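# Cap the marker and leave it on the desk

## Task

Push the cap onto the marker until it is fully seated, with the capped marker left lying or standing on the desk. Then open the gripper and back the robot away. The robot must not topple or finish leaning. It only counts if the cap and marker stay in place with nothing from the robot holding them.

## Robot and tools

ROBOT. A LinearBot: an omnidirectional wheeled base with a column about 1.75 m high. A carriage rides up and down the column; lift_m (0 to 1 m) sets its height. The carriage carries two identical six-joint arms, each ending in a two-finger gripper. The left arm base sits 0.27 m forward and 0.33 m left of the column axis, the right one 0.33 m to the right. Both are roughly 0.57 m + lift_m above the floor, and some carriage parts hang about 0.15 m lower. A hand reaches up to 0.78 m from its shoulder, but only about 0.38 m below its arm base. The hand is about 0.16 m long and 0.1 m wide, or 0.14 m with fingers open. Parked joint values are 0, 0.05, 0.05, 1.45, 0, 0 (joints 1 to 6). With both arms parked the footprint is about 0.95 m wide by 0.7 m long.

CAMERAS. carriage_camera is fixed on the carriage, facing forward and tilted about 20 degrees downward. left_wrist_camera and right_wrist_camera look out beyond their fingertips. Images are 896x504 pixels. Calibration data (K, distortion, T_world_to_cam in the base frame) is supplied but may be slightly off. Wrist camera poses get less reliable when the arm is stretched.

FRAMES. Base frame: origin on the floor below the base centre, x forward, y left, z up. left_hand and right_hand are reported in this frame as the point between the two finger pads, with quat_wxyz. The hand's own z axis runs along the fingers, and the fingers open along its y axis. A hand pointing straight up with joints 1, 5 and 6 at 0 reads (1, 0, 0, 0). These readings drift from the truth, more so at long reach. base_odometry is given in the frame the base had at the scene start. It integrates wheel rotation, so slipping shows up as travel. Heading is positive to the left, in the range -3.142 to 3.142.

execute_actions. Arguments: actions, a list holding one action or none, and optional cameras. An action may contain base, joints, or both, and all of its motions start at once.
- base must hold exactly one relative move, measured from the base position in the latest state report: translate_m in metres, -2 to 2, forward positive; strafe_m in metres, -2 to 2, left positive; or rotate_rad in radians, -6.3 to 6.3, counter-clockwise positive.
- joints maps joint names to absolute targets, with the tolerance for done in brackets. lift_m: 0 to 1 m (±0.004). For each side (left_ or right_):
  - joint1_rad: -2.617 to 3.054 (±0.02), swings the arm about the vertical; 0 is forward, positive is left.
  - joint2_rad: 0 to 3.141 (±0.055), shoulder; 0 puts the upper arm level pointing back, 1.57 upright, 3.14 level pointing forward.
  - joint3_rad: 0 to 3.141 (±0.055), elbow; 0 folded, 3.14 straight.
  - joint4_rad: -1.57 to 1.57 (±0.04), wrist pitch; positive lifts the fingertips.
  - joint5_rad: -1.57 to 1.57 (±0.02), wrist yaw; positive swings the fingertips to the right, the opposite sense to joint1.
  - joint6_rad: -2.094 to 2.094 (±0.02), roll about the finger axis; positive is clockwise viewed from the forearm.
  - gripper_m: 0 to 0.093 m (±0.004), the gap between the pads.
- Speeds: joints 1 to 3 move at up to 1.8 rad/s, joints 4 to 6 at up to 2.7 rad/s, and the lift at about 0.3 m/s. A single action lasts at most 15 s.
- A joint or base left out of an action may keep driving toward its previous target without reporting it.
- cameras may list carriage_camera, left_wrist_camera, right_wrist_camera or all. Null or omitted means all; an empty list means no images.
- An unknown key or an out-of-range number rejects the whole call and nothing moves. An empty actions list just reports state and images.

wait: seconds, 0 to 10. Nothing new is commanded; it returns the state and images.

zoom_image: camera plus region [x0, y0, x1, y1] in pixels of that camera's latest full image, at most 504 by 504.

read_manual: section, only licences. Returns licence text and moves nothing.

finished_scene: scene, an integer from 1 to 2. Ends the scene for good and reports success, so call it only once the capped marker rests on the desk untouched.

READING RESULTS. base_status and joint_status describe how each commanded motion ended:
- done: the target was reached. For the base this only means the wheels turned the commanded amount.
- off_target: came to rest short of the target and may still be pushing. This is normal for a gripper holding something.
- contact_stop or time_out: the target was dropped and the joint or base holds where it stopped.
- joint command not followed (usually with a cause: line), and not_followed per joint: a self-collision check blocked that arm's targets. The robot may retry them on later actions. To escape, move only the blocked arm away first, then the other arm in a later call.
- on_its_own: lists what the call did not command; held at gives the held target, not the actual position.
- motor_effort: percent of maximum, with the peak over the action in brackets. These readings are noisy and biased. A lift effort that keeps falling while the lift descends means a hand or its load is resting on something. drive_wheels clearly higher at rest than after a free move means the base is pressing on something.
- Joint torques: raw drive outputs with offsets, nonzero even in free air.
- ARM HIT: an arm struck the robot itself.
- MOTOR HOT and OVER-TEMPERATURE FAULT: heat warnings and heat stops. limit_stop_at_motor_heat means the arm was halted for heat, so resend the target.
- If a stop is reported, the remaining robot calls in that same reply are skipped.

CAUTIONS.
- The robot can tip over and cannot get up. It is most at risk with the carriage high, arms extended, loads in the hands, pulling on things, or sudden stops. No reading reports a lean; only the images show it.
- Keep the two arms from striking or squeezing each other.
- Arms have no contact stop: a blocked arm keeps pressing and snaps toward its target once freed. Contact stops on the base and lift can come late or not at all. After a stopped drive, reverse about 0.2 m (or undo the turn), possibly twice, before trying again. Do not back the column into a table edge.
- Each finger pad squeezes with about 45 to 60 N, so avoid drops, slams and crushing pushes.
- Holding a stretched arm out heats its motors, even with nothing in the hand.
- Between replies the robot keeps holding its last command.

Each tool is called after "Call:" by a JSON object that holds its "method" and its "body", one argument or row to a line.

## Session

Call:
{"method": "execute_actions", "body": {
  "actions": [],
  "cameras": ["carriage_camera"]
}}

Scene clock: 0.00 s.
Joint torques (N m, as the arm reports them, + toward a larger angle): no reading
base_odometry: x=+0.000 y=+0.000 heading=+0.000 (m, m, rad; odometry frame)
base_status: not commanded
joint_positions: lift_m=+0.297 left_joint1_rad=-0.028 left_joint2_rad=+0.080 left_joint3_rad=+0.044 left_joint4_rad=+1.467 left_joint5_rad=+0.054 left_joint6_rad=-0.009 left_gripper_m=+0.095 right_joint1_rad=+0.018 right_joint2_rad=+0.070 right_joint3_rad=+0.055 right_joint4_rad=+1.446 right_joint5_rad=-0.039 right_joint6_rad=+0.014 right_gripper_m=+0.094
joint_status: not commanded
motor_effort: lift_m=+31 drive_wheels=+1 (%)
left_hand: x=+0.2973 y=+0.3009 z=+1.2717 quat_wxyz=(+0.997, +0.028, +0.069, -0.020) (m; base frame)
right_hand: x=+0.2962 y=-0.3040 z=+1.2744 quat_wxyz=(+0.997, -0.019, +0.070, +0.017) (m; base frame)
pictures: carriage_camera
camera_calibration (this result's frames):
carriage_camera: T_world_to_cam=[[0.0198054, -0.999667, 0.0165363, -0.0249189], [-0.358609, -0.0225418, -0.933216, 1.2437], [0.933278, 0.0125526, -0.358936, 0.276251], [0, 0, 0, 1]] pos_world=[0.188675, -0.000343101, 1.2602]
Images, in order (width x height): carriage_camera 896x504.

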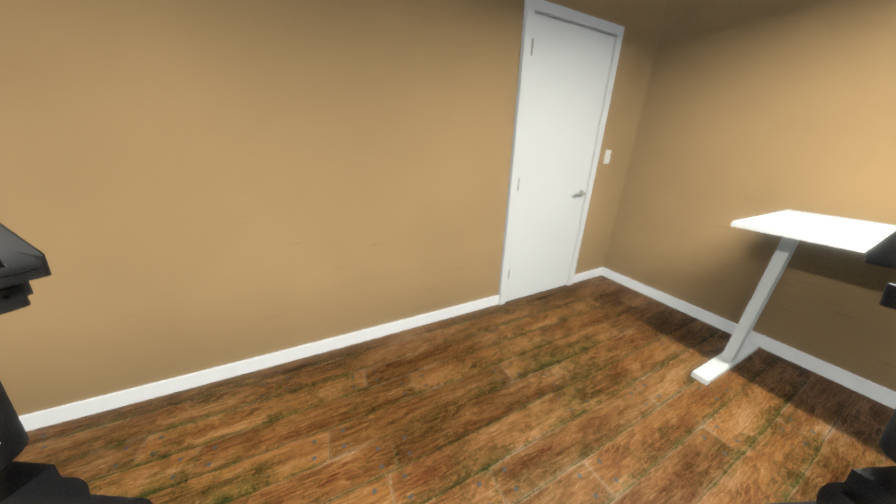

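Call:
{"method": "execute_actions", "body": {
  "actions": [
    {"base":{"rotate_rad":-1.15},"joints":{"lift_m":0.58}}
  ],
  "cameras": ["carriage_camera"]
}}

Call:
{"method": "execute_actions", "body": {
  "actions": [
    {"base":{"translate_m":0.9}}
  ],
  "cameras": ["carriage_camera"]
}}

Scene clock: 3.87 s.
Joint torques (N m, as the arm reports them, + toward a larger angle): left_arm=[-0.46  4.21  7.41 -0.14 -0.12 -0.01] | right_arm=[ 0.01  4.66  7.05 -0.08  0.04  0.1 ]
base_odometry: x=+0.000 y=+0.000 heading=-1.150 (m, m, rad; odometry frame)
base_status: done
joint_positions: lift_m=+0.580 left_joint1_rad=-0.028 left_joint2_rad=+0.080 left_joint3_rad=+0.044 left_joint4_rad=+1.467 left_joint5_rad=+0.054 left_joint6_rad=-0.009 left_gripper_m=+0.095 right_joint1_rad=+0.018 right_joint2_rad=+0.070 right_joint3_rad=+0.055 right_joint4_rad=+1.446 right_joint5_rad=-0.039 right_joint6_rad=+0.014 right_gripper_m=+0.094
joint_status: all done
motor_effort: lift_m=+33(40) drive_wheels=+3(6) (%)
left_hand: x=+0.2974 y=+0.3009 z=+1.5542 quat_wxyz=(+0.997, +0.028, +0.070, -0.020) (m; base frame)
right_hand: x=+0.2962 y=-0.3040 z=+1.5569 quat_wxyz=(+0.997, -0.019, +0.070, +0.017) (m; base frame)
pictures: carriage_camera
camera_calibration (this result's frames):
carriage_camera: T_world_to_cam=[[0.0198054, -0.999667, 0.0165363, -0.0295908], [-0.358609, -0.0225418, -0.933216, 1.50735], [0.933278, 0.0125526, -0.358936, 0.377661], [0, 0, 0, 1]] pos_world=[0.188675, -0.000343101, 1.54273]
Images, in order (width x height): carriage_camera 896x504.

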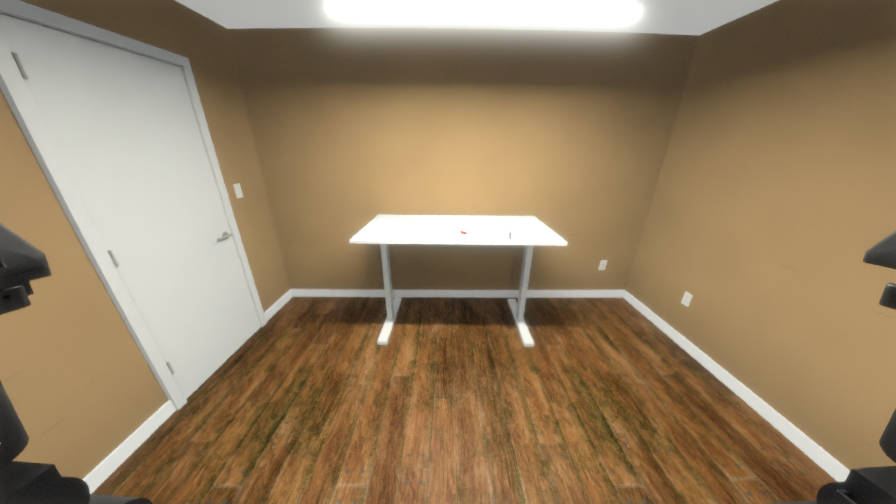

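Scene clock: 7.93 s.
Joint torques (N m, as the arm reports them, + toward a larger angle): left_arm=[-0.46  4.07  7.43 -0.15 -0.12  0.  ] | right_arm=[ 0.02  4.73  7.04 -0.07  0.03  0.1 ]
base_odometry: x=+0.367 y=-0.822 heading=-1.150 (m, m, rad; odometry frame)
base_status: done
joint_positions: lift_m=+0.580 left_joint1_rad=-0.028 left_joint2_rad=+0.080 left_joint3_rad=+0.044 left_joint4_rad=+1.466 left_joint5_rad=+0.054 left_joint6_rad=-0.009 left_gripper_m=+0.095 right_joint1_rad=+0.018 right_joint2_rad=+0.070 right_joint3_rad=+0.055 right_joint4_rad=+1.446 right_joint5_rad=-0.039 right_joint6_rad=+0.014 right_gripper_m=+0.094
joint_status: not commanded
motor_effort: lift_m=+33(33) drive_wheels=-4(17) (%)
left_hand: x=+0.2975 y=+0.3009 z=+1.5542 quat_wxyz=(+0.997, +0.028, +0.070, -0.020) (m; base frame)
right_hand: x=+0.2963 y=-0.3040 z=+1.5569 quat_wxyz=(+0.997, -0.019, +0.070, +0.017) (m; base frame)
pictures: carriage_camera
camera_calibration (this result's frames):
carriage_camera: T_world_to_cam=[[0.0198054, -0.999667, 0.0165363, -0.0295908], [-0.358609, -0.0225418, -0.933216, 1.50735], [0.933278, 0.0125526, -0.358936, 0.377661], [0, 0, 0, 1]] pos_world=[0.188675, -0.000343101, 1.54273]
Images, in order (width x height): carriage_camera 896x504.

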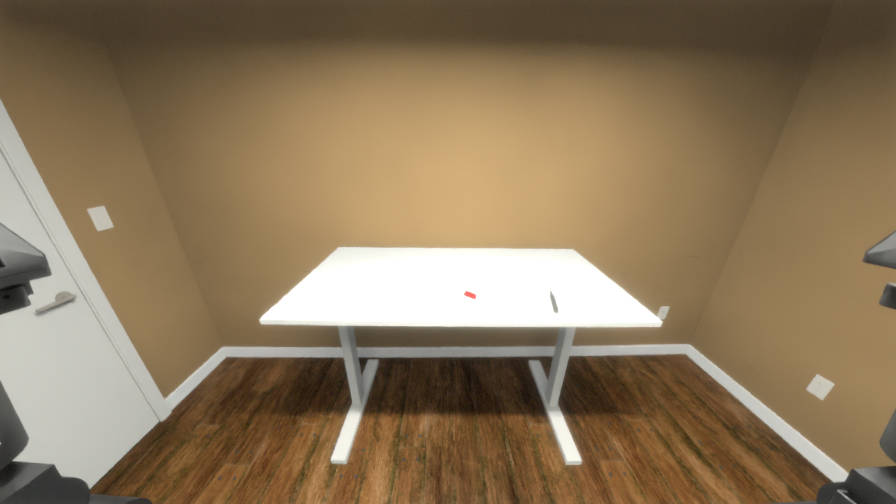

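Call:
{"method": "execute_actions", "body": {
  "actions": [
    {"base":{"translate_m":0.53}}
  ],
  "cameras": ["carriage_camera"]
}}

Call:
{"method": "zoom_image", "body": {
  "camera": "carriage_camera",
  "region": [440,370,692,504]
}}

Scene clock: 13.03 s.
Joint torques (N m, as the arm reports them, + toward a larger angle): left_arm=[-0.41  4.24  7.31 -0.14 -0.13 -0.02] | right_arm=[ 0.06  4.69  7.03 -0.07  0.04  0.1 ]
base_odometry: x=+0.583 y=-1.306 heading=-1.151 (m, m, rad; odometry frame)
base_status: done
joint_positions: lift_m=+0.580 left_joint1_rad=-0.028 left_joint2_rad=+0.080 left_joint3_rad=+0.044 left_joint4_rad=+1.466 left_joint5_rad=+0.054 left_joint6_rad=-0.009 left_gripper_m=+0.095 right_joint1_rad=+0.018 right_joint2_rad=+0.070 right_joint3_rad=+0.055 right_joint4_rad=+1.446 right_joint5_rad=-0.039 right_joint6_rad=+0.014 right_gripper_m=+0.094
joint_status: not commanded
motor_effort: lift_m=+33(33) drive_wheels=-4(7) (%)
left_hand: x=+0.2975 y=+0.3009 z=+1.5542 quat_wxyz=(+0.997, +0.028, +0.070, -0.020) (m; base frame)
right_hand: x=+0.2962 y=-0.3040 z=+1.5569 quat_wxyz=(+0.997, -0.019, +0.070, +0.017) (m; base frame)
pictures: carriage_camera
camera_calibration (this result's frames):
carriage_camera: T_world_to_cam=[[0.0198054, -0.999667, 0.0165363, -0.0295908], [-0.358609, -0.0225418, -0.933216, 1.50735], [0.933278, 0.0125526, -0.358936, 0.377661], [0, 0, 0, 1]] pos_world=[0.188675, -0.000343101, 1.54273]
Images, in order (width x height): carriage_camera 896x504.

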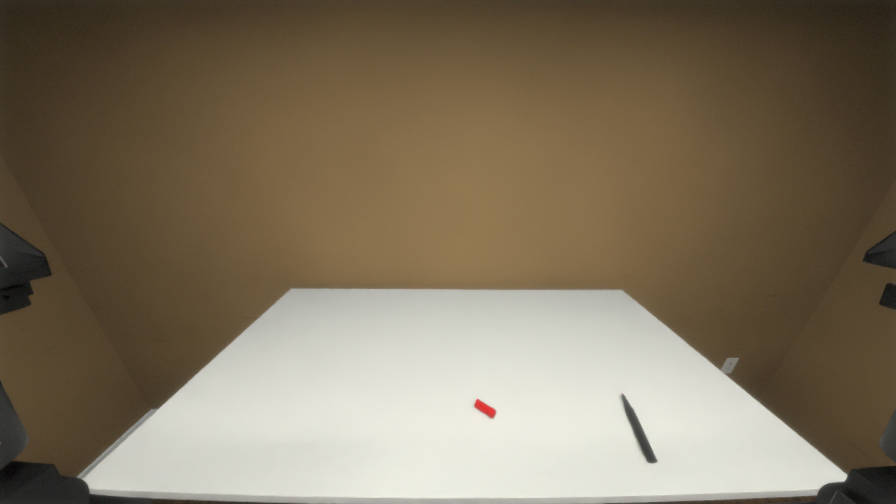

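Region (440, 370, 692, 504) of carriage_camera's 896x504 image, scaled by 2.000, with more detail than that image has; it fills the top 268 rows of this view, and the rest is white.

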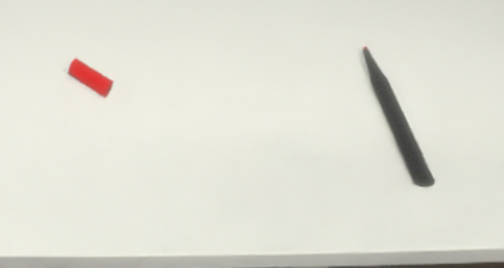

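Call:
{"method": "execute_actions", "body": {
  "actions": [
    {"joints":{"lift_m":0.6,"right_joint1_rad":-0.36,"right_joint2_rad":2.277,"right_joint3_rad":1.117,"right_joint4_rad":-0.41,"right_joint5_rad":-0.02,"right_joint6_rad":-0.15,"right_gripper_m":0.06}}
  ],
  "cameras": ["right_wrist_camera"]
}}

Call:
{"method": "execute_actions", "body": {
  "actions": [
    {"joints":{"lift_m":0.575}}
  ],
  "cameras": ["right_wrist_camera"]
}}

Scene clock: 18.33 s.
Joint torques (N m, as the arm reports them, + toward a larger angle): left_arm=[-0.45  4.15  7.43 -0.16 -0.12 -0.01] | right_arm=[ -0.47 -11.04   5.31   0.51   0.06   0.05]
base_odometry: x=+0.583 y=-1.306 heading=-1.151 (m, m, rad; odometry frame)
base_status: not commanded
joint_positions: lift_m=+0.600 left_joint1_rad=-0.028 left_joint2_rad=+0.080 left_joint3_rad=+0.044 left_joint4_rad=+1.466 left_joint5_rad=+0.054 left_joint6_rad=-0.009 left_gripper_m=+0.095 right_joint1_rad=-0.354 right_joint2_rad=+2.268 right_joint3_rad=+1.115 right_joint4_rad=-0.404 right_joint5_rad=-0.027 right_joint6_rad=-0.144 right_gripper_m=+0.060
joint_status: all done
motor_effort: lift_m=+33(40) drive_wheels=+3(4) (%)
left_hand: x=+0.2975 y=+0.3009 z=+1.5742 quat_wxyz=(+0.997, +0.028, +0.070, -0.020) (m; base frame)
right_hand: x=+0.5867 y=-0.4274 z=+1.0157 quat_wxyz=(+0.010, +0.104, +0.994, +0.011) (m; base frame)
pictures: right_wrist_camera
camera_calibration (this result's frames):
right_wrist_camera: T_world_to_cam=[[-0.211737, -0.977285, 0.00903164, -0.306713], [-0.783843, 0.175331, 0.595692, -0.0681322], [-0.583745, 0.11905, -0.803162, 1.33561], [0, 0, 0, 1]] pos_world=[0.661307, -0.446805, 1.11607]
Images, in order (width x height): right_wrist_camera 896x504.

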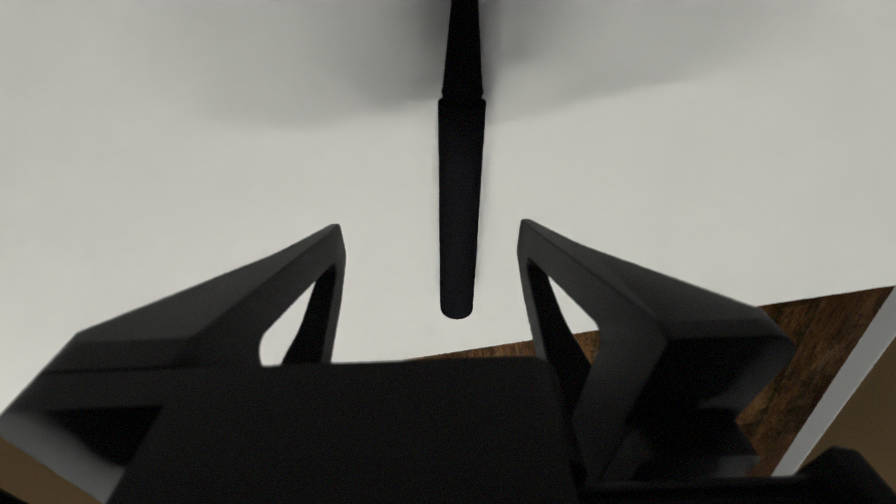

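Scene clock: 18.93 s.
Joint torques (N m, as the arm reports them, + toward a larger angle): left_arm=[-0.45  4.17  7.32 -0.17 -0.14 -0.02] | right_arm=[ -0.44 -11.42   5.28   0.54   0.06   0.05]
base_odometry: x=+0.583 y=-1.306 heading=-1.151 (m, m, rad; odometry frame)
base_status: not commanded
joint_positions: lift_m=+0.575 left_joint1_rad=-0.028 left_joint2_rad=+0.080 left_joint3_rad=+0.044 left_joint4_rad=+1.466 left_joint5_rad=+0.054 left_joint6_rad=-0.009 left_gripper_m=+0.095 right_joint1_rad=-0.354 right_joint2_rad=+2.270 right_joint3_rad=+1.115 right_joint4_rad=-0.406 right_joint5_rad=-0.026 right_joint6_rad=-0.144 right_gripper_m=+0.060
joint_status: all done
motor_effort: lift_m=+29(30) drive_wheels=-3(3) (%)
left_hand: x=+0.2975 y=+0.3009 z=+1.5495 quat_wxyz=(+0.997, +0.028, +0.070, -0.020) (m; base frame)
right_hand: x=+0.5857 y=-0.4270 z=+0.9901 quat_wxyz=(+0.008, +0.104, +0.994, +0.012) (m; base frame)
pictures: right_wrist_camera
camera_calibration (this result's frames):
right_wrist_camera: T_world_to_cam=[[-0.211702, -0.977295, 0.00876794, -0.306154], [-0.781197, 0.1746, 0.599371, -0.0592872], [-0.587293, 0.120038, -0.800424, 1.31418], [0, 0, 0, 1]] pos_world=[0.660678, -0.446603, 1.09012]
Images, in order (width x height): right_wrist_camera 896x504.

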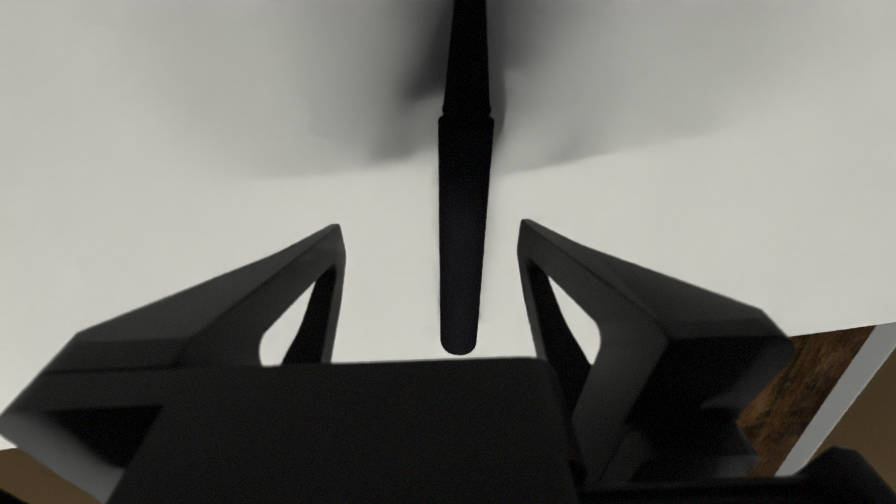

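Call:
{"method": "execute_actions", "body": {
  "actions": [
    {"joints":{"lift_m":0.552,"right_joint1_rad":-0.385}}
  ],
  "cameras": []
}}

Call:
{"method": "execute_actions", "body": {
  "actions": [
    {"joints":{"right_gripper_m":0.008}}
  ],
  "cameras": ["right_wrist_camera"]
}}

Scene clock: 21.20 s.
Joint torques (N m, as the arm reports them, + toward a larger angle): left_arm=[-0.43  4.13  7.33 -0.17 -0.12 -0.01] | right_arm=[ -0.12 -11.5    5.23   0.57   0.06   0.05]
base_odometry: x=+0.583 y=-1.306 heading=-1.151 (m, m, rad; odometry frame)
base_status: not commanded
joint_positions: lift_m=+0.552 left_joint1_rad=-0.028 left_joint2_rad=+0.080 left_joint3_rad=+0.044 left_joint4_rad=+1.466 left_joint5_rad=+0.054 left_joint6_rad=-0.009 left_gripper_m=+0.095 right_joint1_rad=-0.382 right_joint2_rad=+2.272 right_joint3_rad=+1.115 right_joint4_rad=-0.407 right_joint5_rad=-0.026 right_joint6_rad=-0.144 right_gripper_m=+0.060
joint_status: all done
motor_effort: lift_m=+29(30) drive_wheels=+3(4) (%)
left_hand: x=+0.2975 y=+0.3009 z=+1.5265 quat_wxyz=(+0.997, +0.028, +0.070, -0.020) (m; base frame)
right_hand: x=+0.5817 y=-0.4360 z=+0.9667 quat_wxyz=(+0.007, +0.119, +0.993, +0.012) (m; base frame)
pictures: none
No camera images: the call's "cameras" was empty. Leave "cameras" out to get every camera's image.

Scene clock: 21.80 s.
Joint torques (N m, as the arm reports them, + toward a larger angle): left_arm=[-0.38  4.21  7.39 -0.16 -0.11  0.  ] | right_arm=[ -0.17 -11.45   5.19   0.55   0.06   0.05]
base_odometry: x=+0.583 y=-1.306 heading=-1.151 (m, m, rad; odometry frame)
base_status: not commanded
joint_positions: lift_m=+0.552 left_joint1_rad=-0.028 left_joint2_rad=+0.080 left_joint3_rad=+0.044 left_joint4_rad=+1.466 left_joint5_rad=+0.054 left_joint6_rad=-0.009 left_gripper_m=+0.095 right_joint1_rad=-0.382 right_joint2_rad=+2.272 right_joint3_rad=+1.115 right_joint4_rad=-0.407 right_joint5_rad=-0.026 right_joint6_rad=-0.144 right_gripper_m=+0.017
joint_status: right_gripper_m off_target (ended at +0.017, target +0.008)
motor_effort: lift_m=+29(29) drive_wheels=+3(4) (%)
left_hand: x=+0.2975 y=+0.3009 z=+1.5265 quat_wxyz=(+0.997, +0.028, +0.070, -0.020) (m; base frame)
right_hand: x=+0.5817 y=-0.4360 z=+0.9667 quat_wxyz=(+0.007, +0.119, +0.993, +0.012) (m; base frame)
pictures: right_wrist_camera
camera_calibration (this result's frames):
right_wrist_camera: T_world_to_cam=[[-0.239182, -0.970935, 0.00877142, -0.296818], [-0.774384, 0.196197, 0.601528, -0.0434187], [-0.585765, 0.137082, -0.798804, 1.29907], [0, 0, 0, 1]] pos_world=[0.656331, -0.457751, 1.06642]
Images, in order (width x height): right_wrist_camera 896x504.

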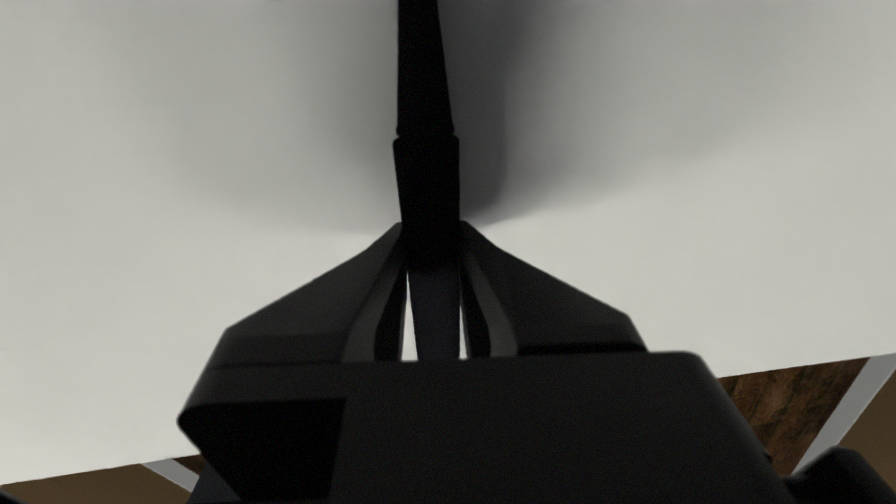

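Call:
{"method": "execute_actions", "body": {
  "actions": [
    {"joints":{"lift_m":0.554,"right_joint6_rad":-1.49}}
  ],
  "cameras": []
}}

Call:
{"method": "execute_actions", "body": {
  "actions": [
    {"joints":{"lift_m":0.551,"right_gripper_m":0.06}}
  ],
  "cameras": []
}}

Call:
{"method": "execute_actions", "body": {
  "actions": [
    {"joints":{"lift_m":0.58,"right_joint1_rad":-0.54,"right_joint6_rad":1.49}}
  ],
  "cameras": ["right_wrist_camera"]
}}

Scene clock: 25.73 s.
Joint torques (N m, as the arm reports them, + toward a larger angle): left_arm=[-0.38  4.21  7.38 -0.16 -0.12 -0.01] | right_arm=[ -0.25 -11.38   5.13   0.46  -0.02   0.05]
base_odometry: x=+0.583 y=-1.306 heading=-1.151 (m, m, rad; odometry frame)
base_status: not commanded
joint_positions: lift_m=+0.554 left_joint1_rad=-0.028 left_joint2_rad=+0.080 left_joint3_rad=+0.044 left_joint4_rad=+1.466 left_joint5_rad=+0.054 left_joint6_rad=-0.009 left_gripper_m=+0.095 right_joint1_rad=-0.382 right_joint2_rad=+2.272 right_joint3_rad=+1.115 right_joint4_rad=-0.408 right_joint5_rad=-0.026 right_joint6_rad=-1.485 right_gripper_m=+0.017
joint_status: all done
motor_effort: lift_m=+34(36) drive_wheels=+3(4) (%)
left_hand: x=+0.2975 y=+0.3009 z=+1.5281 quat_wxyz=(+0.997, +0.028, +0.070, -0.020) (m; base frame)
right_hand: x=+0.5815 y=-0.4359 z=+0.9683 quat_wxyz=(+0.012, -0.524, +0.852, +0.005) (m; base frame)
pictures: none
No camera images: the call's "cameras" was empty. Leave "cameras" out to get every camera's image.

Scene clock: 26.33 s.
Joint torques (N m, as the arm reports them, + toward a larger angle): left_arm=[-0.45  4.19  7.43 -0.18 -0.13 -0.03] | right_arm=[ -0.19 -11.35   5.     0.47  -0.04   0.04]
base_odometry: x=+0.583 y=-1.306 heading=-1.151 (m, m, rad; odometry frame)
base_status: not commanded
joint_positions: lift_m=+0.551 left_joint1_rad=-0.028 left_joint2_rad=+0.080 left_joint3_rad=+0.044 left_joint4_rad=+1.467 left_joint5_rad=+0.054 left_joint6_rad=-0.009 left_gripper_m=+0.095 right_joint1_rad=-0.382 right_joint2_rad=+2.272 right_joint3_rad=+1.115 right_joint4_rad=-0.408 right_joint5_rad=-0.026 right_joint6_rad=-1.485 right_gripper_m=+0.060
joint_status: all done
motor_effort: lift_m=+28(29) drive_wheels=-4(4) (%)
left_hand: x=+0.2974 y=+0.3009 z=+1.5255 quat_wxyz=(+0.997, +0.028, +0.070, -0.020) (m; base frame)
right_hand: x=+0.5814 y=-0.4359 z=+0.9657 quat_wxyz=(+0.012, -0.524, +0.852, +0.005) (m; base frame)
pictures: none
No camera images: the call's "cameras" was empty. Leave "cameras" out to get every camera's image.

Scene clock: 28.63 s.
Joint torques (N m, as the arm reports them, + toward a larger angle): left_arm=[-0.44  4.15  7.45 -0.17 -0.13 -0.03] | right_arm=[  0.58 -11.31   5.14   0.46   0.12   0.13]
base_odometry: x=+0.583 y=-1.306 heading=-1.151 (m, m, rad; odometry frame)
base_status: not commanded
joint_positions: lift_m=+0.580 left_joint1_rad=-0.028 left_joint2_rad=+0.080 left_joint3_rad=+0.044 left_joint4_rad=+1.467 left_joint5_rad=+0.054 left_joint6_rad=-0.009 left_gripper_m=+0.095 right_joint1_rad=-0.547 right_joint2_rad=+2.272 right_joint3_rad=+1.115 right_joint4_rad=-0.408 right_joint5_rad=-0.022 right_joint6_rad=+1.484 right_gripper_m=+0.060
joint_status: all done
motor_effort: lift_m=+33(40) drive_wheels=-3(4) (%)
left_hand: x=+0.2974 y=+0.3009 z=+1.5542 quat_wxyz=(+0.997, +0.028, +0.070, -0.020) (m; base frame)
right_hand: x=+0.5564 y=-0.4874 z=+0.9945 quat_wxyz=(-0.002, +0.850, +0.527, +0.011) (m; base frame)
pictures: right_wrist_camera
camera_calibration (this result's frames):
right_wrist_camera: T_world_to_cam=[[-0.894324, 0.44668, 0.0257221, 0.685664], [0.362608, 0.689921, 0.626518, -0.486436], [0.262107, 0.569637, -0.778982, 1.03291], [0, 0, 0, 1]] pos_world=[0.518859, -0.559055, 1.09174]
Images, in order (width x height): right_wrist_camera 896x504.

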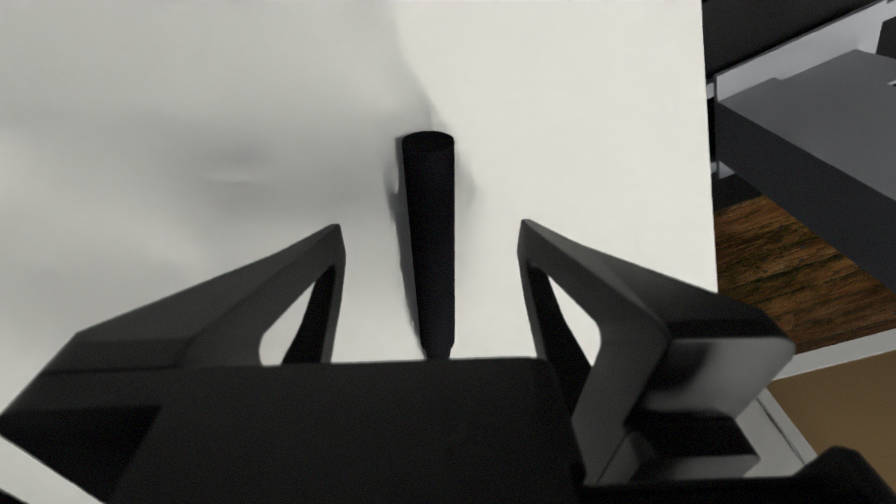

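Call:
{"method": "execute_actions", "body": {
  "actions": [
    {"joints":{"lift_m":0.547}}
  ],
  "cameras": []
}}

Call:
{"method": "execute_actions", "body": {
  "actions": [
    {"joints":{"right_gripper_m":0.0}}
  ],
  "cameras": []
}}

Call:
{"method": "execute_actions", "body": {
  "actions": [
    {"base":{"strafe_m":-0.25},"joints":{"lift_m":0.585,"right_joint1_rad":0.3,"right_joint2_rad":1.9,"right_joint3_rad":0.9,"right_joint4_rad":1.0,"right_joint5_rad":0.3,"right_joint6_rad":1.57,"left_joint1_rad":-0.404,"left_joint2_rad":2.398,"left_joint3_rad":1.369,"left_joint4_rad":-0.542,"left_joint5_rad":0,"left_joint6_rad":-1.3,"left_gripper_m":0.07}}
  ]
}}

Scene clock: 33.73 s.
Joint torques (N m, as the arm reports them, + toward a larger angle): left_arm=[-0.47  4.14  7.43 -0.15 -0.13 -0.03] | right_arm=[  0.51 -11.45   5.16   0.48   0.12   0.13]
base_odometry: x=+0.583 y=-1.306 heading=-1.151 (m, m, rad; odometry frame)
base_status: not commanded
joint_positions: lift_m=+0.547 left_joint1_rad=-0.028 left_joint2_rad=+0.080 left_joint3_rad=+0.044 left_joint4_rad=+1.467 left_joint5_rad=+0.054 left_joint6_rad=-0.009 left_gripper_m=+0.095 right_joint1_rad=-0.547 right_joint2_rad=+2.274 right_joint3_rad=+1.115 right_joint4_rad=-0.408 right_joint5_rad=-0.022 right_joint6_rad=+1.484 right_gripper_m=+0.060
joint_status: all done
motor_effort: lift_m=+30(30) drive_wheels=+3(4) (%)
left_hand: x=+0.2974 y=+0.3009 z=+1.5215 quat_wxyz=(+0.997, +0.028, +0.070, -0.020) (m; base frame)
right_hand: x=+0.5559 y=-0.4871 z=+0.9610 quat_wxyz=(-0.004, +0.850, +0.527, +0.011) (m; base frame)
pictures: none
No camera images: the call's "cameras" was empty. Leave "cameras" out to get every camera's image.

Scene clock: 34.37 s.
Joint torques (N m, as the arm reports them, + toward a larger angle): left_arm=[-0.37  4.19  7.37 -0.16 -0.13 -0.02] | right_arm=[  0.56 -11.64   5.04   0.46   0.12   0.13]
base_odometry: x=+0.583 y=-1.306 heading=-1.151 (m, m, rad; odometry frame)
base_status: not commanded
joint_positions: lift_m=+0.547 left_joint1_rad=-0.028 left_joint2_rad=+0.080 left_joint3_rad=+0.044 left_joint4_rad=+1.467 left_joint5_rad=+0.054 left_joint6_rad=-0.009 left_gripper_m=+0.095 right_joint1_rad=-0.547 right_joint2_rad=+2.274 right_joint3_rad=+1.115 right_joint4_rad=-0.408 right_joint5_rad=-0.022 right_joint6_rad=+1.484 right_gripper_m=+0.017
joint_status: right_gripper_m off_target (ended at +0.017, target +0.000)
motor_effort: lift_m=+30(29) drive_wheels=+3(3) (%)
left_hand: x=+0.2974 y=+0.3009 z=+1.5215 quat_wxyz=(+0.997, +0.028, +0.070, -0.020) (m; base frame)
right_hand: x=+0.5559 y=-0.4871 z=+0.9610 quat_wxyz=(-0.004, +0.850, +0.527, +0.011) (m; base frame)
pictures: none
No camera images: the call's "cameras" was empty. Leave "cameras" out to get every camera's image.

Scene clock: 36.67 s.
Joint torques (N m, as the arm reports them, + toward a larger angle): left_arm=[ -0.73 -13.02   6.22   0.4   -0.2   -0.06] | right_arm=[ -0.08 -11.92   6.19   2.74   0.08   0.07]
base_odometry: x=+0.355 y=-1.408 heading=-1.151 (m, m, rad; odometry frame)
base_status: done
joint_positions: lift_m=+0.585 left_joint1_rad=-0.399 left_joint2_rad=+2.395 left_joint3_rad=+1.366 left_joint4_rad=-0.537 left_joint5_rad=+0.001 left_joint6_rad=-1.295 left_gripper_m=+0.070 right_joint1_rad=+0.301 right_joint2_rad=+1.913 right_joint3_rad=+0.919 right_joint4_rad=+0.990 right_joint5_rad=+0.295 right_joint6_rad=+1.565 right_gripper_m=+0.017
joint_status: all done
motor_effort: lift_m=+33(41) drive_wheels=-2(9) (%)
left_hand: x=+0.6211 y=+0.1584 z=+0.9981 quat_wxyz=(+0.001, -0.433, +0.901, -0.002) (m; base frame)
right_hand: x=+0.7813 y=-0.2014 z=+1.3189 quat_wxyz=(+0.499, +0.497, +0.504, +0.499) (m; base frame)
pictures: carriage_camera, left_wrist_camera, right_wrist_camera
camera_calibration (this result's frames):
carriage_camera: T_world_to_cam=[[0.0198054, -0.999667, 0.0165363, -0.0296731], [-0.358609, -0.0225418, -0.933216, 1.512], [0.933278, 0.0125526, -0.358936, 0.379447], [0, 0, 0, 1]] pos_world=[0.188675, -0.000343101, 1.54771]
left_wrist_camera: T_world_to_cam=[[0.794455, -0.6064, -0.0334613, -0.359455], [-0.497631, -0.681559, 0.536508, -0.107382], [-0.348144, -0.40958, -0.843232, 1.24506], [0, 0, 0, 1]] pos_world=[0.665595, 0.218792, 1.09546]
right_wrist_camera: T_world_to_cam=[[-0.0367842, -0.00382463, -0.999316, 1.34186], [-0.614563, 0.788624, 0.0196034, 0.615244], [0.78801, 0.614863, -0.0313594, -0.32409], [0, 0, 0, 1]] pos_world=[0.682852, -0.280793, 1.31872]
Images, in order (width x height): carriage_camera 896x504, left_wrist_camera 896x504, right_wrist_camera 896x504.

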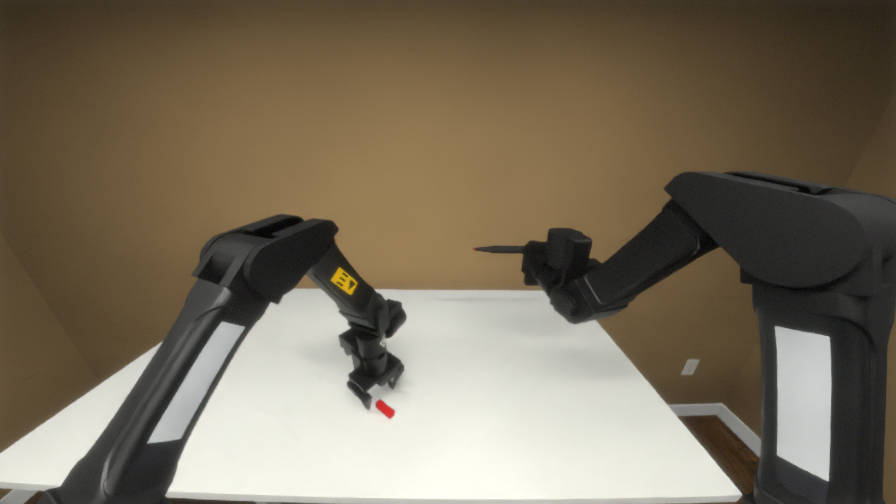

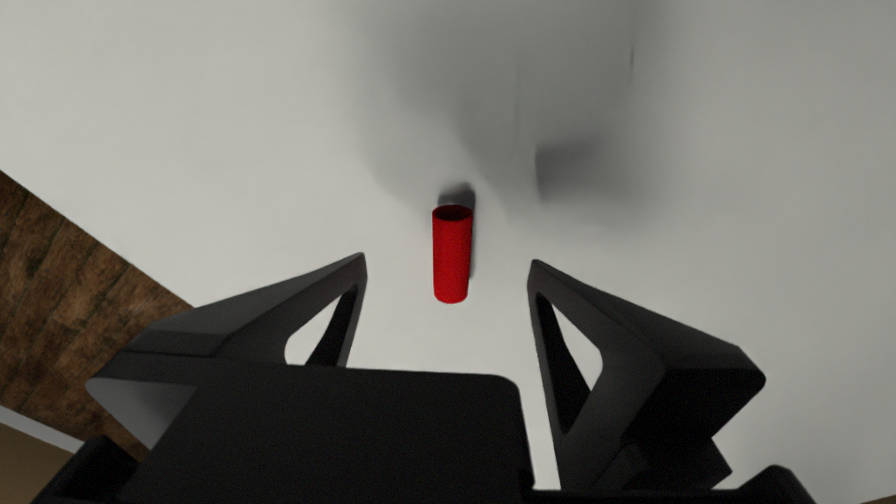

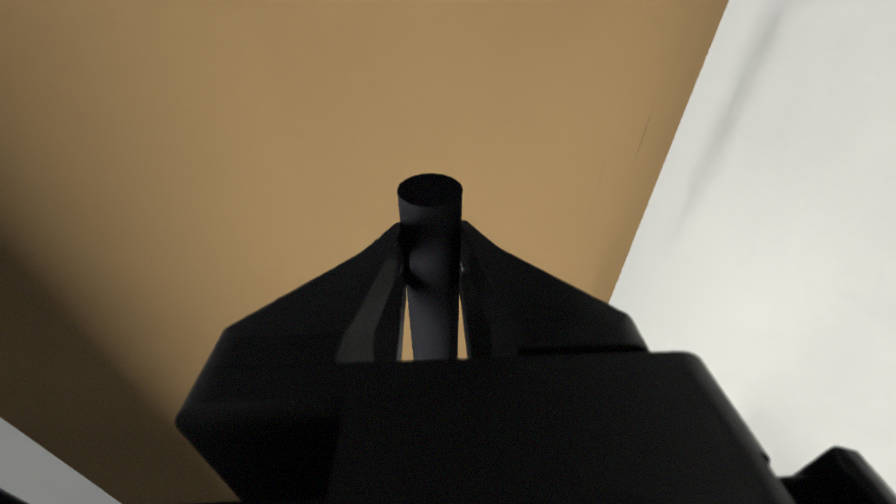

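Open end faces the camera; flip, and shift toward the closed end.

Call:
{"method": "execute_actions", "body": {
  "actions": [
    {"joints":{"left_joint1_rad":-0.455,"left_joint6_rad":1.77}}
  ],
  "cameras": ["left_wrist_camera"]
}}

Call:
{"method": "execute_actions", "body": {
  "actions": [
    {"joints":{"lift_m":0.551}}
  ],
  "cameras": ["left_wrist_camera"]
}}

Call:
{"method": "execute_actions", "body": {
  "actions": [
    {"joints":{"left_gripper_m":0}}
  ],
  "cameras": ["left_wrist_camera"]
}}

Scene clock: 41.07 s.
Joint torques (N m, as the arm reports them, + toward a larger angle): left_arm=[ -0.25 -12.79   6.17   0.37  -0.04   0.03] | right_arm=[ -0.05 -11.99   6.22   2.7    0.07   0.08]
base_odometry: x=+0.355 y=-1.408 heading=-1.151 (m, m, rad; odometry frame)
base_status: not commanded
joint_positions: lift_m=+0.585 left_joint1_rad=-0.458 left_joint2_rad=+2.395 left_joint3_rad=+1.366 left_joint4_rad=-0.537 left_joint5_rad=+0.001 left_joint6_rad=+1.766 left_gripper_m=+0.070 right_joint1_rad=+0.301 right_joint2_rad=+1.913 right_joint3_rad=+0.919 right_joint4_rad=+0.990 right_joint5_rad=+0.295 right_joint6_rad=+1.565 right_gripper_m=+0.017
joint_status: all done
motor_effort: lift_m=+33(33) drive_wheels=-1(1) (%)
left_hand: x=+0.6116 y=+0.1376 z=+0.9981 quat_wxyz=(+0.002, +0.897, +0.443, +0.001) (m; base frame)
right_hand: x=+0.7813 y=-0.2014 z=+1.3189 quat_wxyz=(+0.499, +0.497, +0.504, +0.499) (m; base frame)
pictures: left_wrist_camera
camera_calibration (this result's frames):
left_wrist_camera: T_world_to_cam=[[-0.807054, 0.588975, -0.0420918, 0.459088], [0.479212, 0.69496, 0.536084, -0.912761], [0.344992, 0.412478, -0.843115, 0.696049], [0, 0, 0, 1]] pos_world=[0.567783, 0.0768362, 1.09549]
Images, in order (width x height): left_wrist_camera 896x504.

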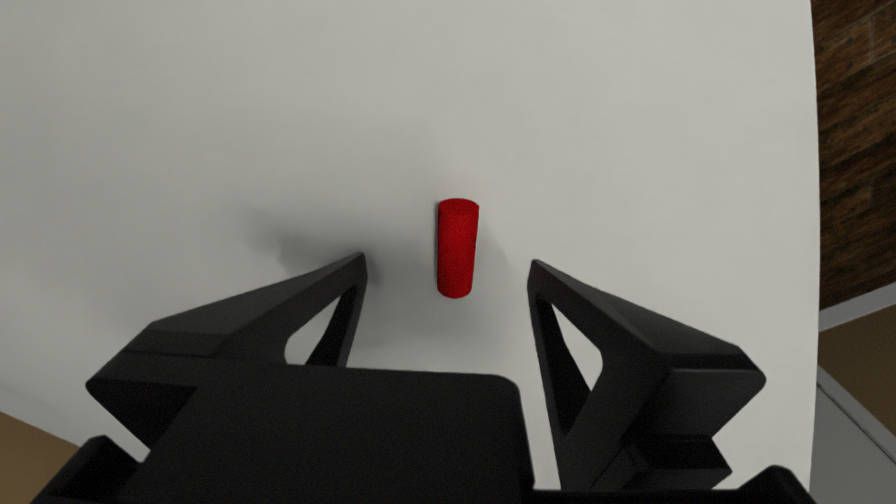

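Scene clock: 41.73 s.
Joint torques (N m, as the arm reports them, + toward a larger angle): left_arm=[ -0.27 -13.07   6.14   0.3   -0.04   0.05] | right_arm=[ -0.07 -11.5    6.94   2.67   0.08   0.06]
base_odometry: x=+0.355 y=-1.408 heading=-1.151 (m, m, rad; odometry frame)
base_status: not commanded
joint_positions: lift_m=+0.551 left_joint1_rad=-0.458 left_joint2_rad=+2.399 left_joint3_rad=+1.366 left_joint4_rad=-0.539 left_joint5_rad=+0.001 left_joint6_rad=+1.766 left_gripper_m=+0.070 right_joint1_rad=+0.301 right_joint2_rad=+1.908 right_joint3_rad=+0.909 right_joint4_rad=+0.994 right_joint5_rad=+0.295 right_joint6_rad=+1.565 right_gripper_m=+0.017
joint_status: all done
motor_effort: lift_m=+29(30) drive_wheels=-1(1) (%)
left_hand: x=+0.6104 y=+0.1382 z=+0.9629 quat_wxyz=(+0.000, +0.897, +0.443, -0.001) (m; base frame)
right_hand: x=+0.7793 y=-0.2020 z=+1.2844 quat_wxyz=(+0.499, +0.498, +0.505, +0.499) (m; base frame)
pictures: left_wrist_camera
camera_calibration (this result's frames):
left_wrist_camera: T_world_to_cam=[[-0.807243, 0.589069, -0.0368342, 0.451355], [0.481778, 0.693695, 0.535423, -0.894514], [0.340952, 0.41447, -0.843781, 0.669417], [0, 0, 0, 1]] pos_world=[0.567071, 0.0771876, 1.06041]
Images, in order (width x height): left_wrist_camera 896x504.

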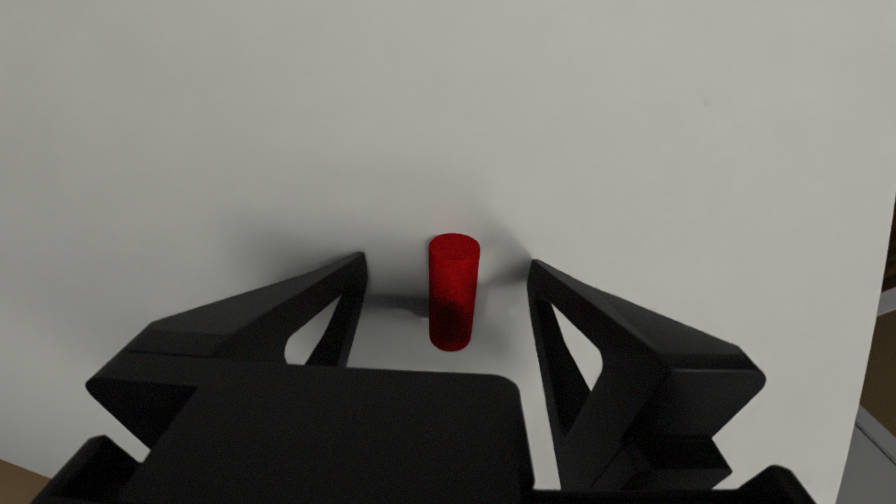

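Scene clock: 42.40 s.
Joint torques (N m, as the arm reports them, + toward a larger angle): left_arm=[ -0.2  -13.01   6.34   0.33  -0.06   0.01] | right_arm=[ -0.06 -11.45   7.     2.66   0.07   0.07]
base_odometry: x=+0.355 y=-1.408 heading=-1.151 (m, m, rad; odometry frame)
base_status: not commanded
joint_positions: lift_m=+0.551 left_joint1_rad=-0.458 left_joint2_rad=+2.399 left_joint3_rad=+1.366 left_joint4_rad=-0.539 left_joint5_rad=+0.001 left_joint6_rad=+1.766 left_gripper_m=+0.019 right_joint1_rad=+0.301 right_joint2_rad=+1.908 right_joint3_rad=+0.909 right_joint4_rad=+0.994 right_joint5_rad=+0.295 right_joint6_rad=+1.565 right_gripper_m=+0.017
joint_status: left_gripper_m off_target (ended at +0.019, target +0.000)
motor_effort: lift_m=+29(29) drive_wheels=-1(1) (%)
left_hand: x=+0.6104 y=+0.1382 z=+0.9629 quat_wxyz=(+0.000, +0.897, +0.443, -0.001) (m; base frame)
right_hand: x=+0.7793 y=-0.2020 z=+1.2844 quat_wxyz=(+0.499, +0.498, +0.505, +0.499) (m; base frame)
pictures: left_wrist_camera
camera_calibration (this result's frames):
left_wrist_camera: T_world_to_cam=[[-0.807243, 0.589069, -0.0368342, 0.451355], [0.481778, 0.693695, 0.535423, -0.894514], [0.340952, 0.41447, -0.843781, 0.669417], [0, 0, 0, 1]] pos_world=[0.567071, 0.0771876, 1.06041]
Images, in order (width x height): left_wrist_camera 896x504.

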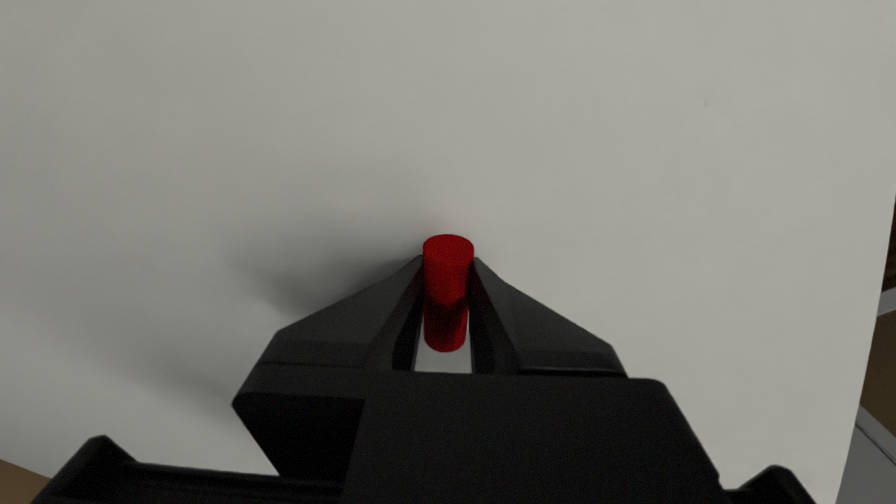

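Call:
{"method": "execute_actions", "body": {
  "actions": [
    {"joints":{"lift_m":0.58,"left_joint1_rad":-0.64,"left_joint2_rad":1.9,"left_joint3_rad":0.9,"left_joint4_rad":1.0,"left_joint5_rad":-0.65,"left_joint6_rad":-1.57}}
  ],
  "cameras": []
}}

Call:
{"method": "execute_actions", "body": {
  "actions": [
    {"joints":{"right_joint1_rad":0.635,"right_joint5_rad":0.65}}
  ],
  "cameras": ["left_wrist_camera","carriage_camera"]
}}

Call:
{"method": "zoom_image", "body": {
  "camera": "carriage_camera",
  "region": [390,230,500,290]
}}

Scene clock: 46.97 s.
Joint torques (N m, as the arm reports them, + toward a larger angle): left_arm=[ -0.07 -11.42   6.74   2.32  -0.16   0.02] | right_arm=[ -0.08 -11.25   6.98   2.58   0.08   0.06]
base_odometry: x=+0.355 y=-1.408 heading=-1.151 (m, m, rad; odometry frame)
base_status: not commanded
joint_positions: lift_m=+0.580 left_joint1_rad=-0.646 left_joint2_rad=+1.911 left_joint3_rad=+0.911 left_joint4_rad=+0.995 left_joint5_rad=-0.644 left_joint6_rad=-1.566 left_gripper_m=+0.019 right_joint1_rad=+0.301 right_joint2_rad=+1.905 right_joint3_rad=+0.909 right_joint4_rad=+1.000 right_joint5_rad=+0.295 right_joint6_rad=+1.565 right_gripper_m=+0.017
joint_status: all done
motor_effort: lift_m=+33(40) drive_wheels=-1(1) (%)
left_hand: x=+0.7229 y=+0.0914 z=+1.3126 quat_wxyz=(+0.501, -0.499, +0.503, -0.497) (m; base frame)
right_hand: x=+0.7792 y=-0.2021 z=+1.3158 quat_wxyz=(+0.500, +0.496, +0.502, +0.501) (m; base frame)
pictures: none
No camera images: the call's "cameras" was empty. Leave "cameras" out to get every camera's image.

Scene clock: 47.93 s.
Joint torques (N m, as the arm reports them, + toward a larger angle): left_arm=[ -0.02 -11.34   6.73   2.32  -0.14   0.02] | right_arm=[ -0.57 -11.13   6.84   2.42   0.1    0.07]
base_odometry: x=+0.355 y=-1.408 heading=-1.151 (m, m, rad; odometry frame)
base_status: not commanded
joint_positions: lift_m=+0.580 left_joint1_rad=-0.646 left_joint2_rad=+1.911 left_joint3_rad=+0.911 left_joint4_rad=+0.995 left_joint5_rad=-0.645 left_joint6_rad=-1.566 left_gripper_m=+0.019 right_joint1_rad=+0.642 right_joint2_rad=+1.905 right_joint3_rad=+0.909 right_joint4_rad=+1.000 right_joint5_rad=+0.640 right_joint6_rad=+1.565 right_gripper_m=+0.017
joint_status: all done
motor_effort: lift_m=+33(33) drive_wheels=+1(1) (%)
left_hand: x=+0.7229 y=+0.0915 z=+1.3126 quat_wxyz=(+0.501, -0.499, +0.503, -0.497) (m; base frame)
right_hand: x=+0.7230 y=-0.0927 z=+1.3157 quat_wxyz=(+0.501, +0.498, +0.501, +0.500) (m; base frame)
pictures: carriage_camera, left_wrist_camera
camera_calibration (this result's frames):
carriage_camera: T_world_to_cam=[[0.0198054, -0.999667, 0.0165363, -0.0295904], [-0.358609, -0.0225418, -0.933216, 1.50733], [0.933278, 0.0125526, -0.358936, 0.377652], [0, 0, 0, 1]] pos_world=[0.188675, -0.000343101, 1.54271]
left_wrist_camera: T_world_to_cam=[[0.042063, 0.0148078, 0.999005, -1.3385], [-0.536941, -0.842889, 0.0351016, 0.430204], [0.84257, -0.537883, -0.0275035, -0.401492], [0, 0, 0, 1]] pos_world=[0.625581, 0.166479, 1.31102]
Images, in order (width x height): carriage_camera 896x504, left_wrist_camera 896x504.

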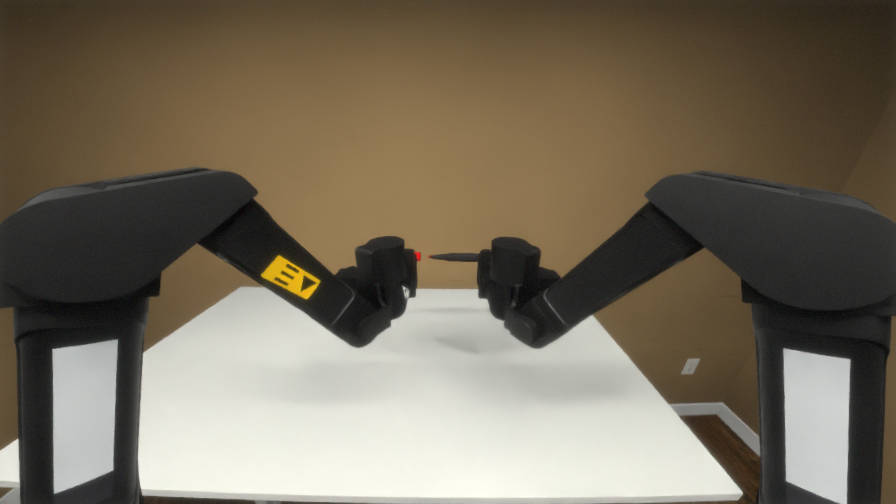

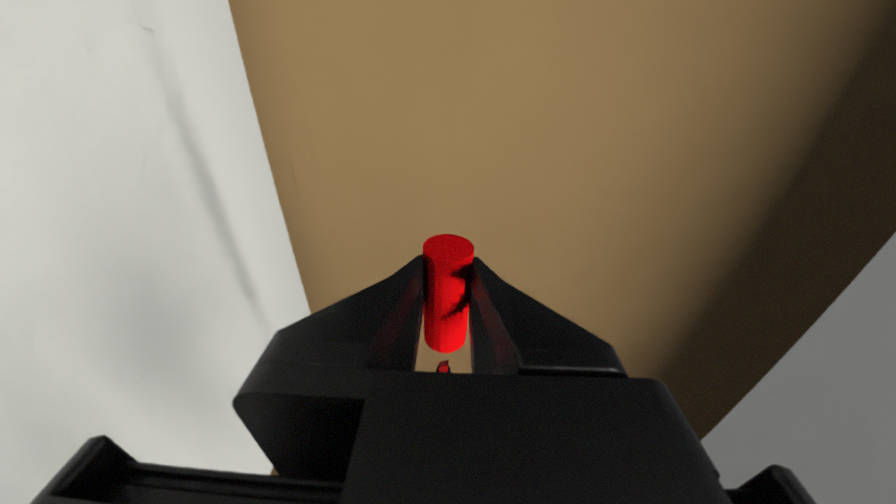

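Region (390, 230, 500, 290) of carriage_camera's 896x504 image, scaled by 4.582, with more detail than that image has; it fills the top 275 rows of this view, and the rest is white.

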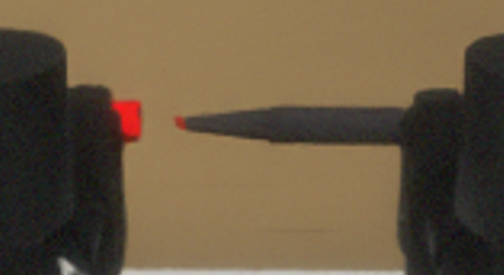

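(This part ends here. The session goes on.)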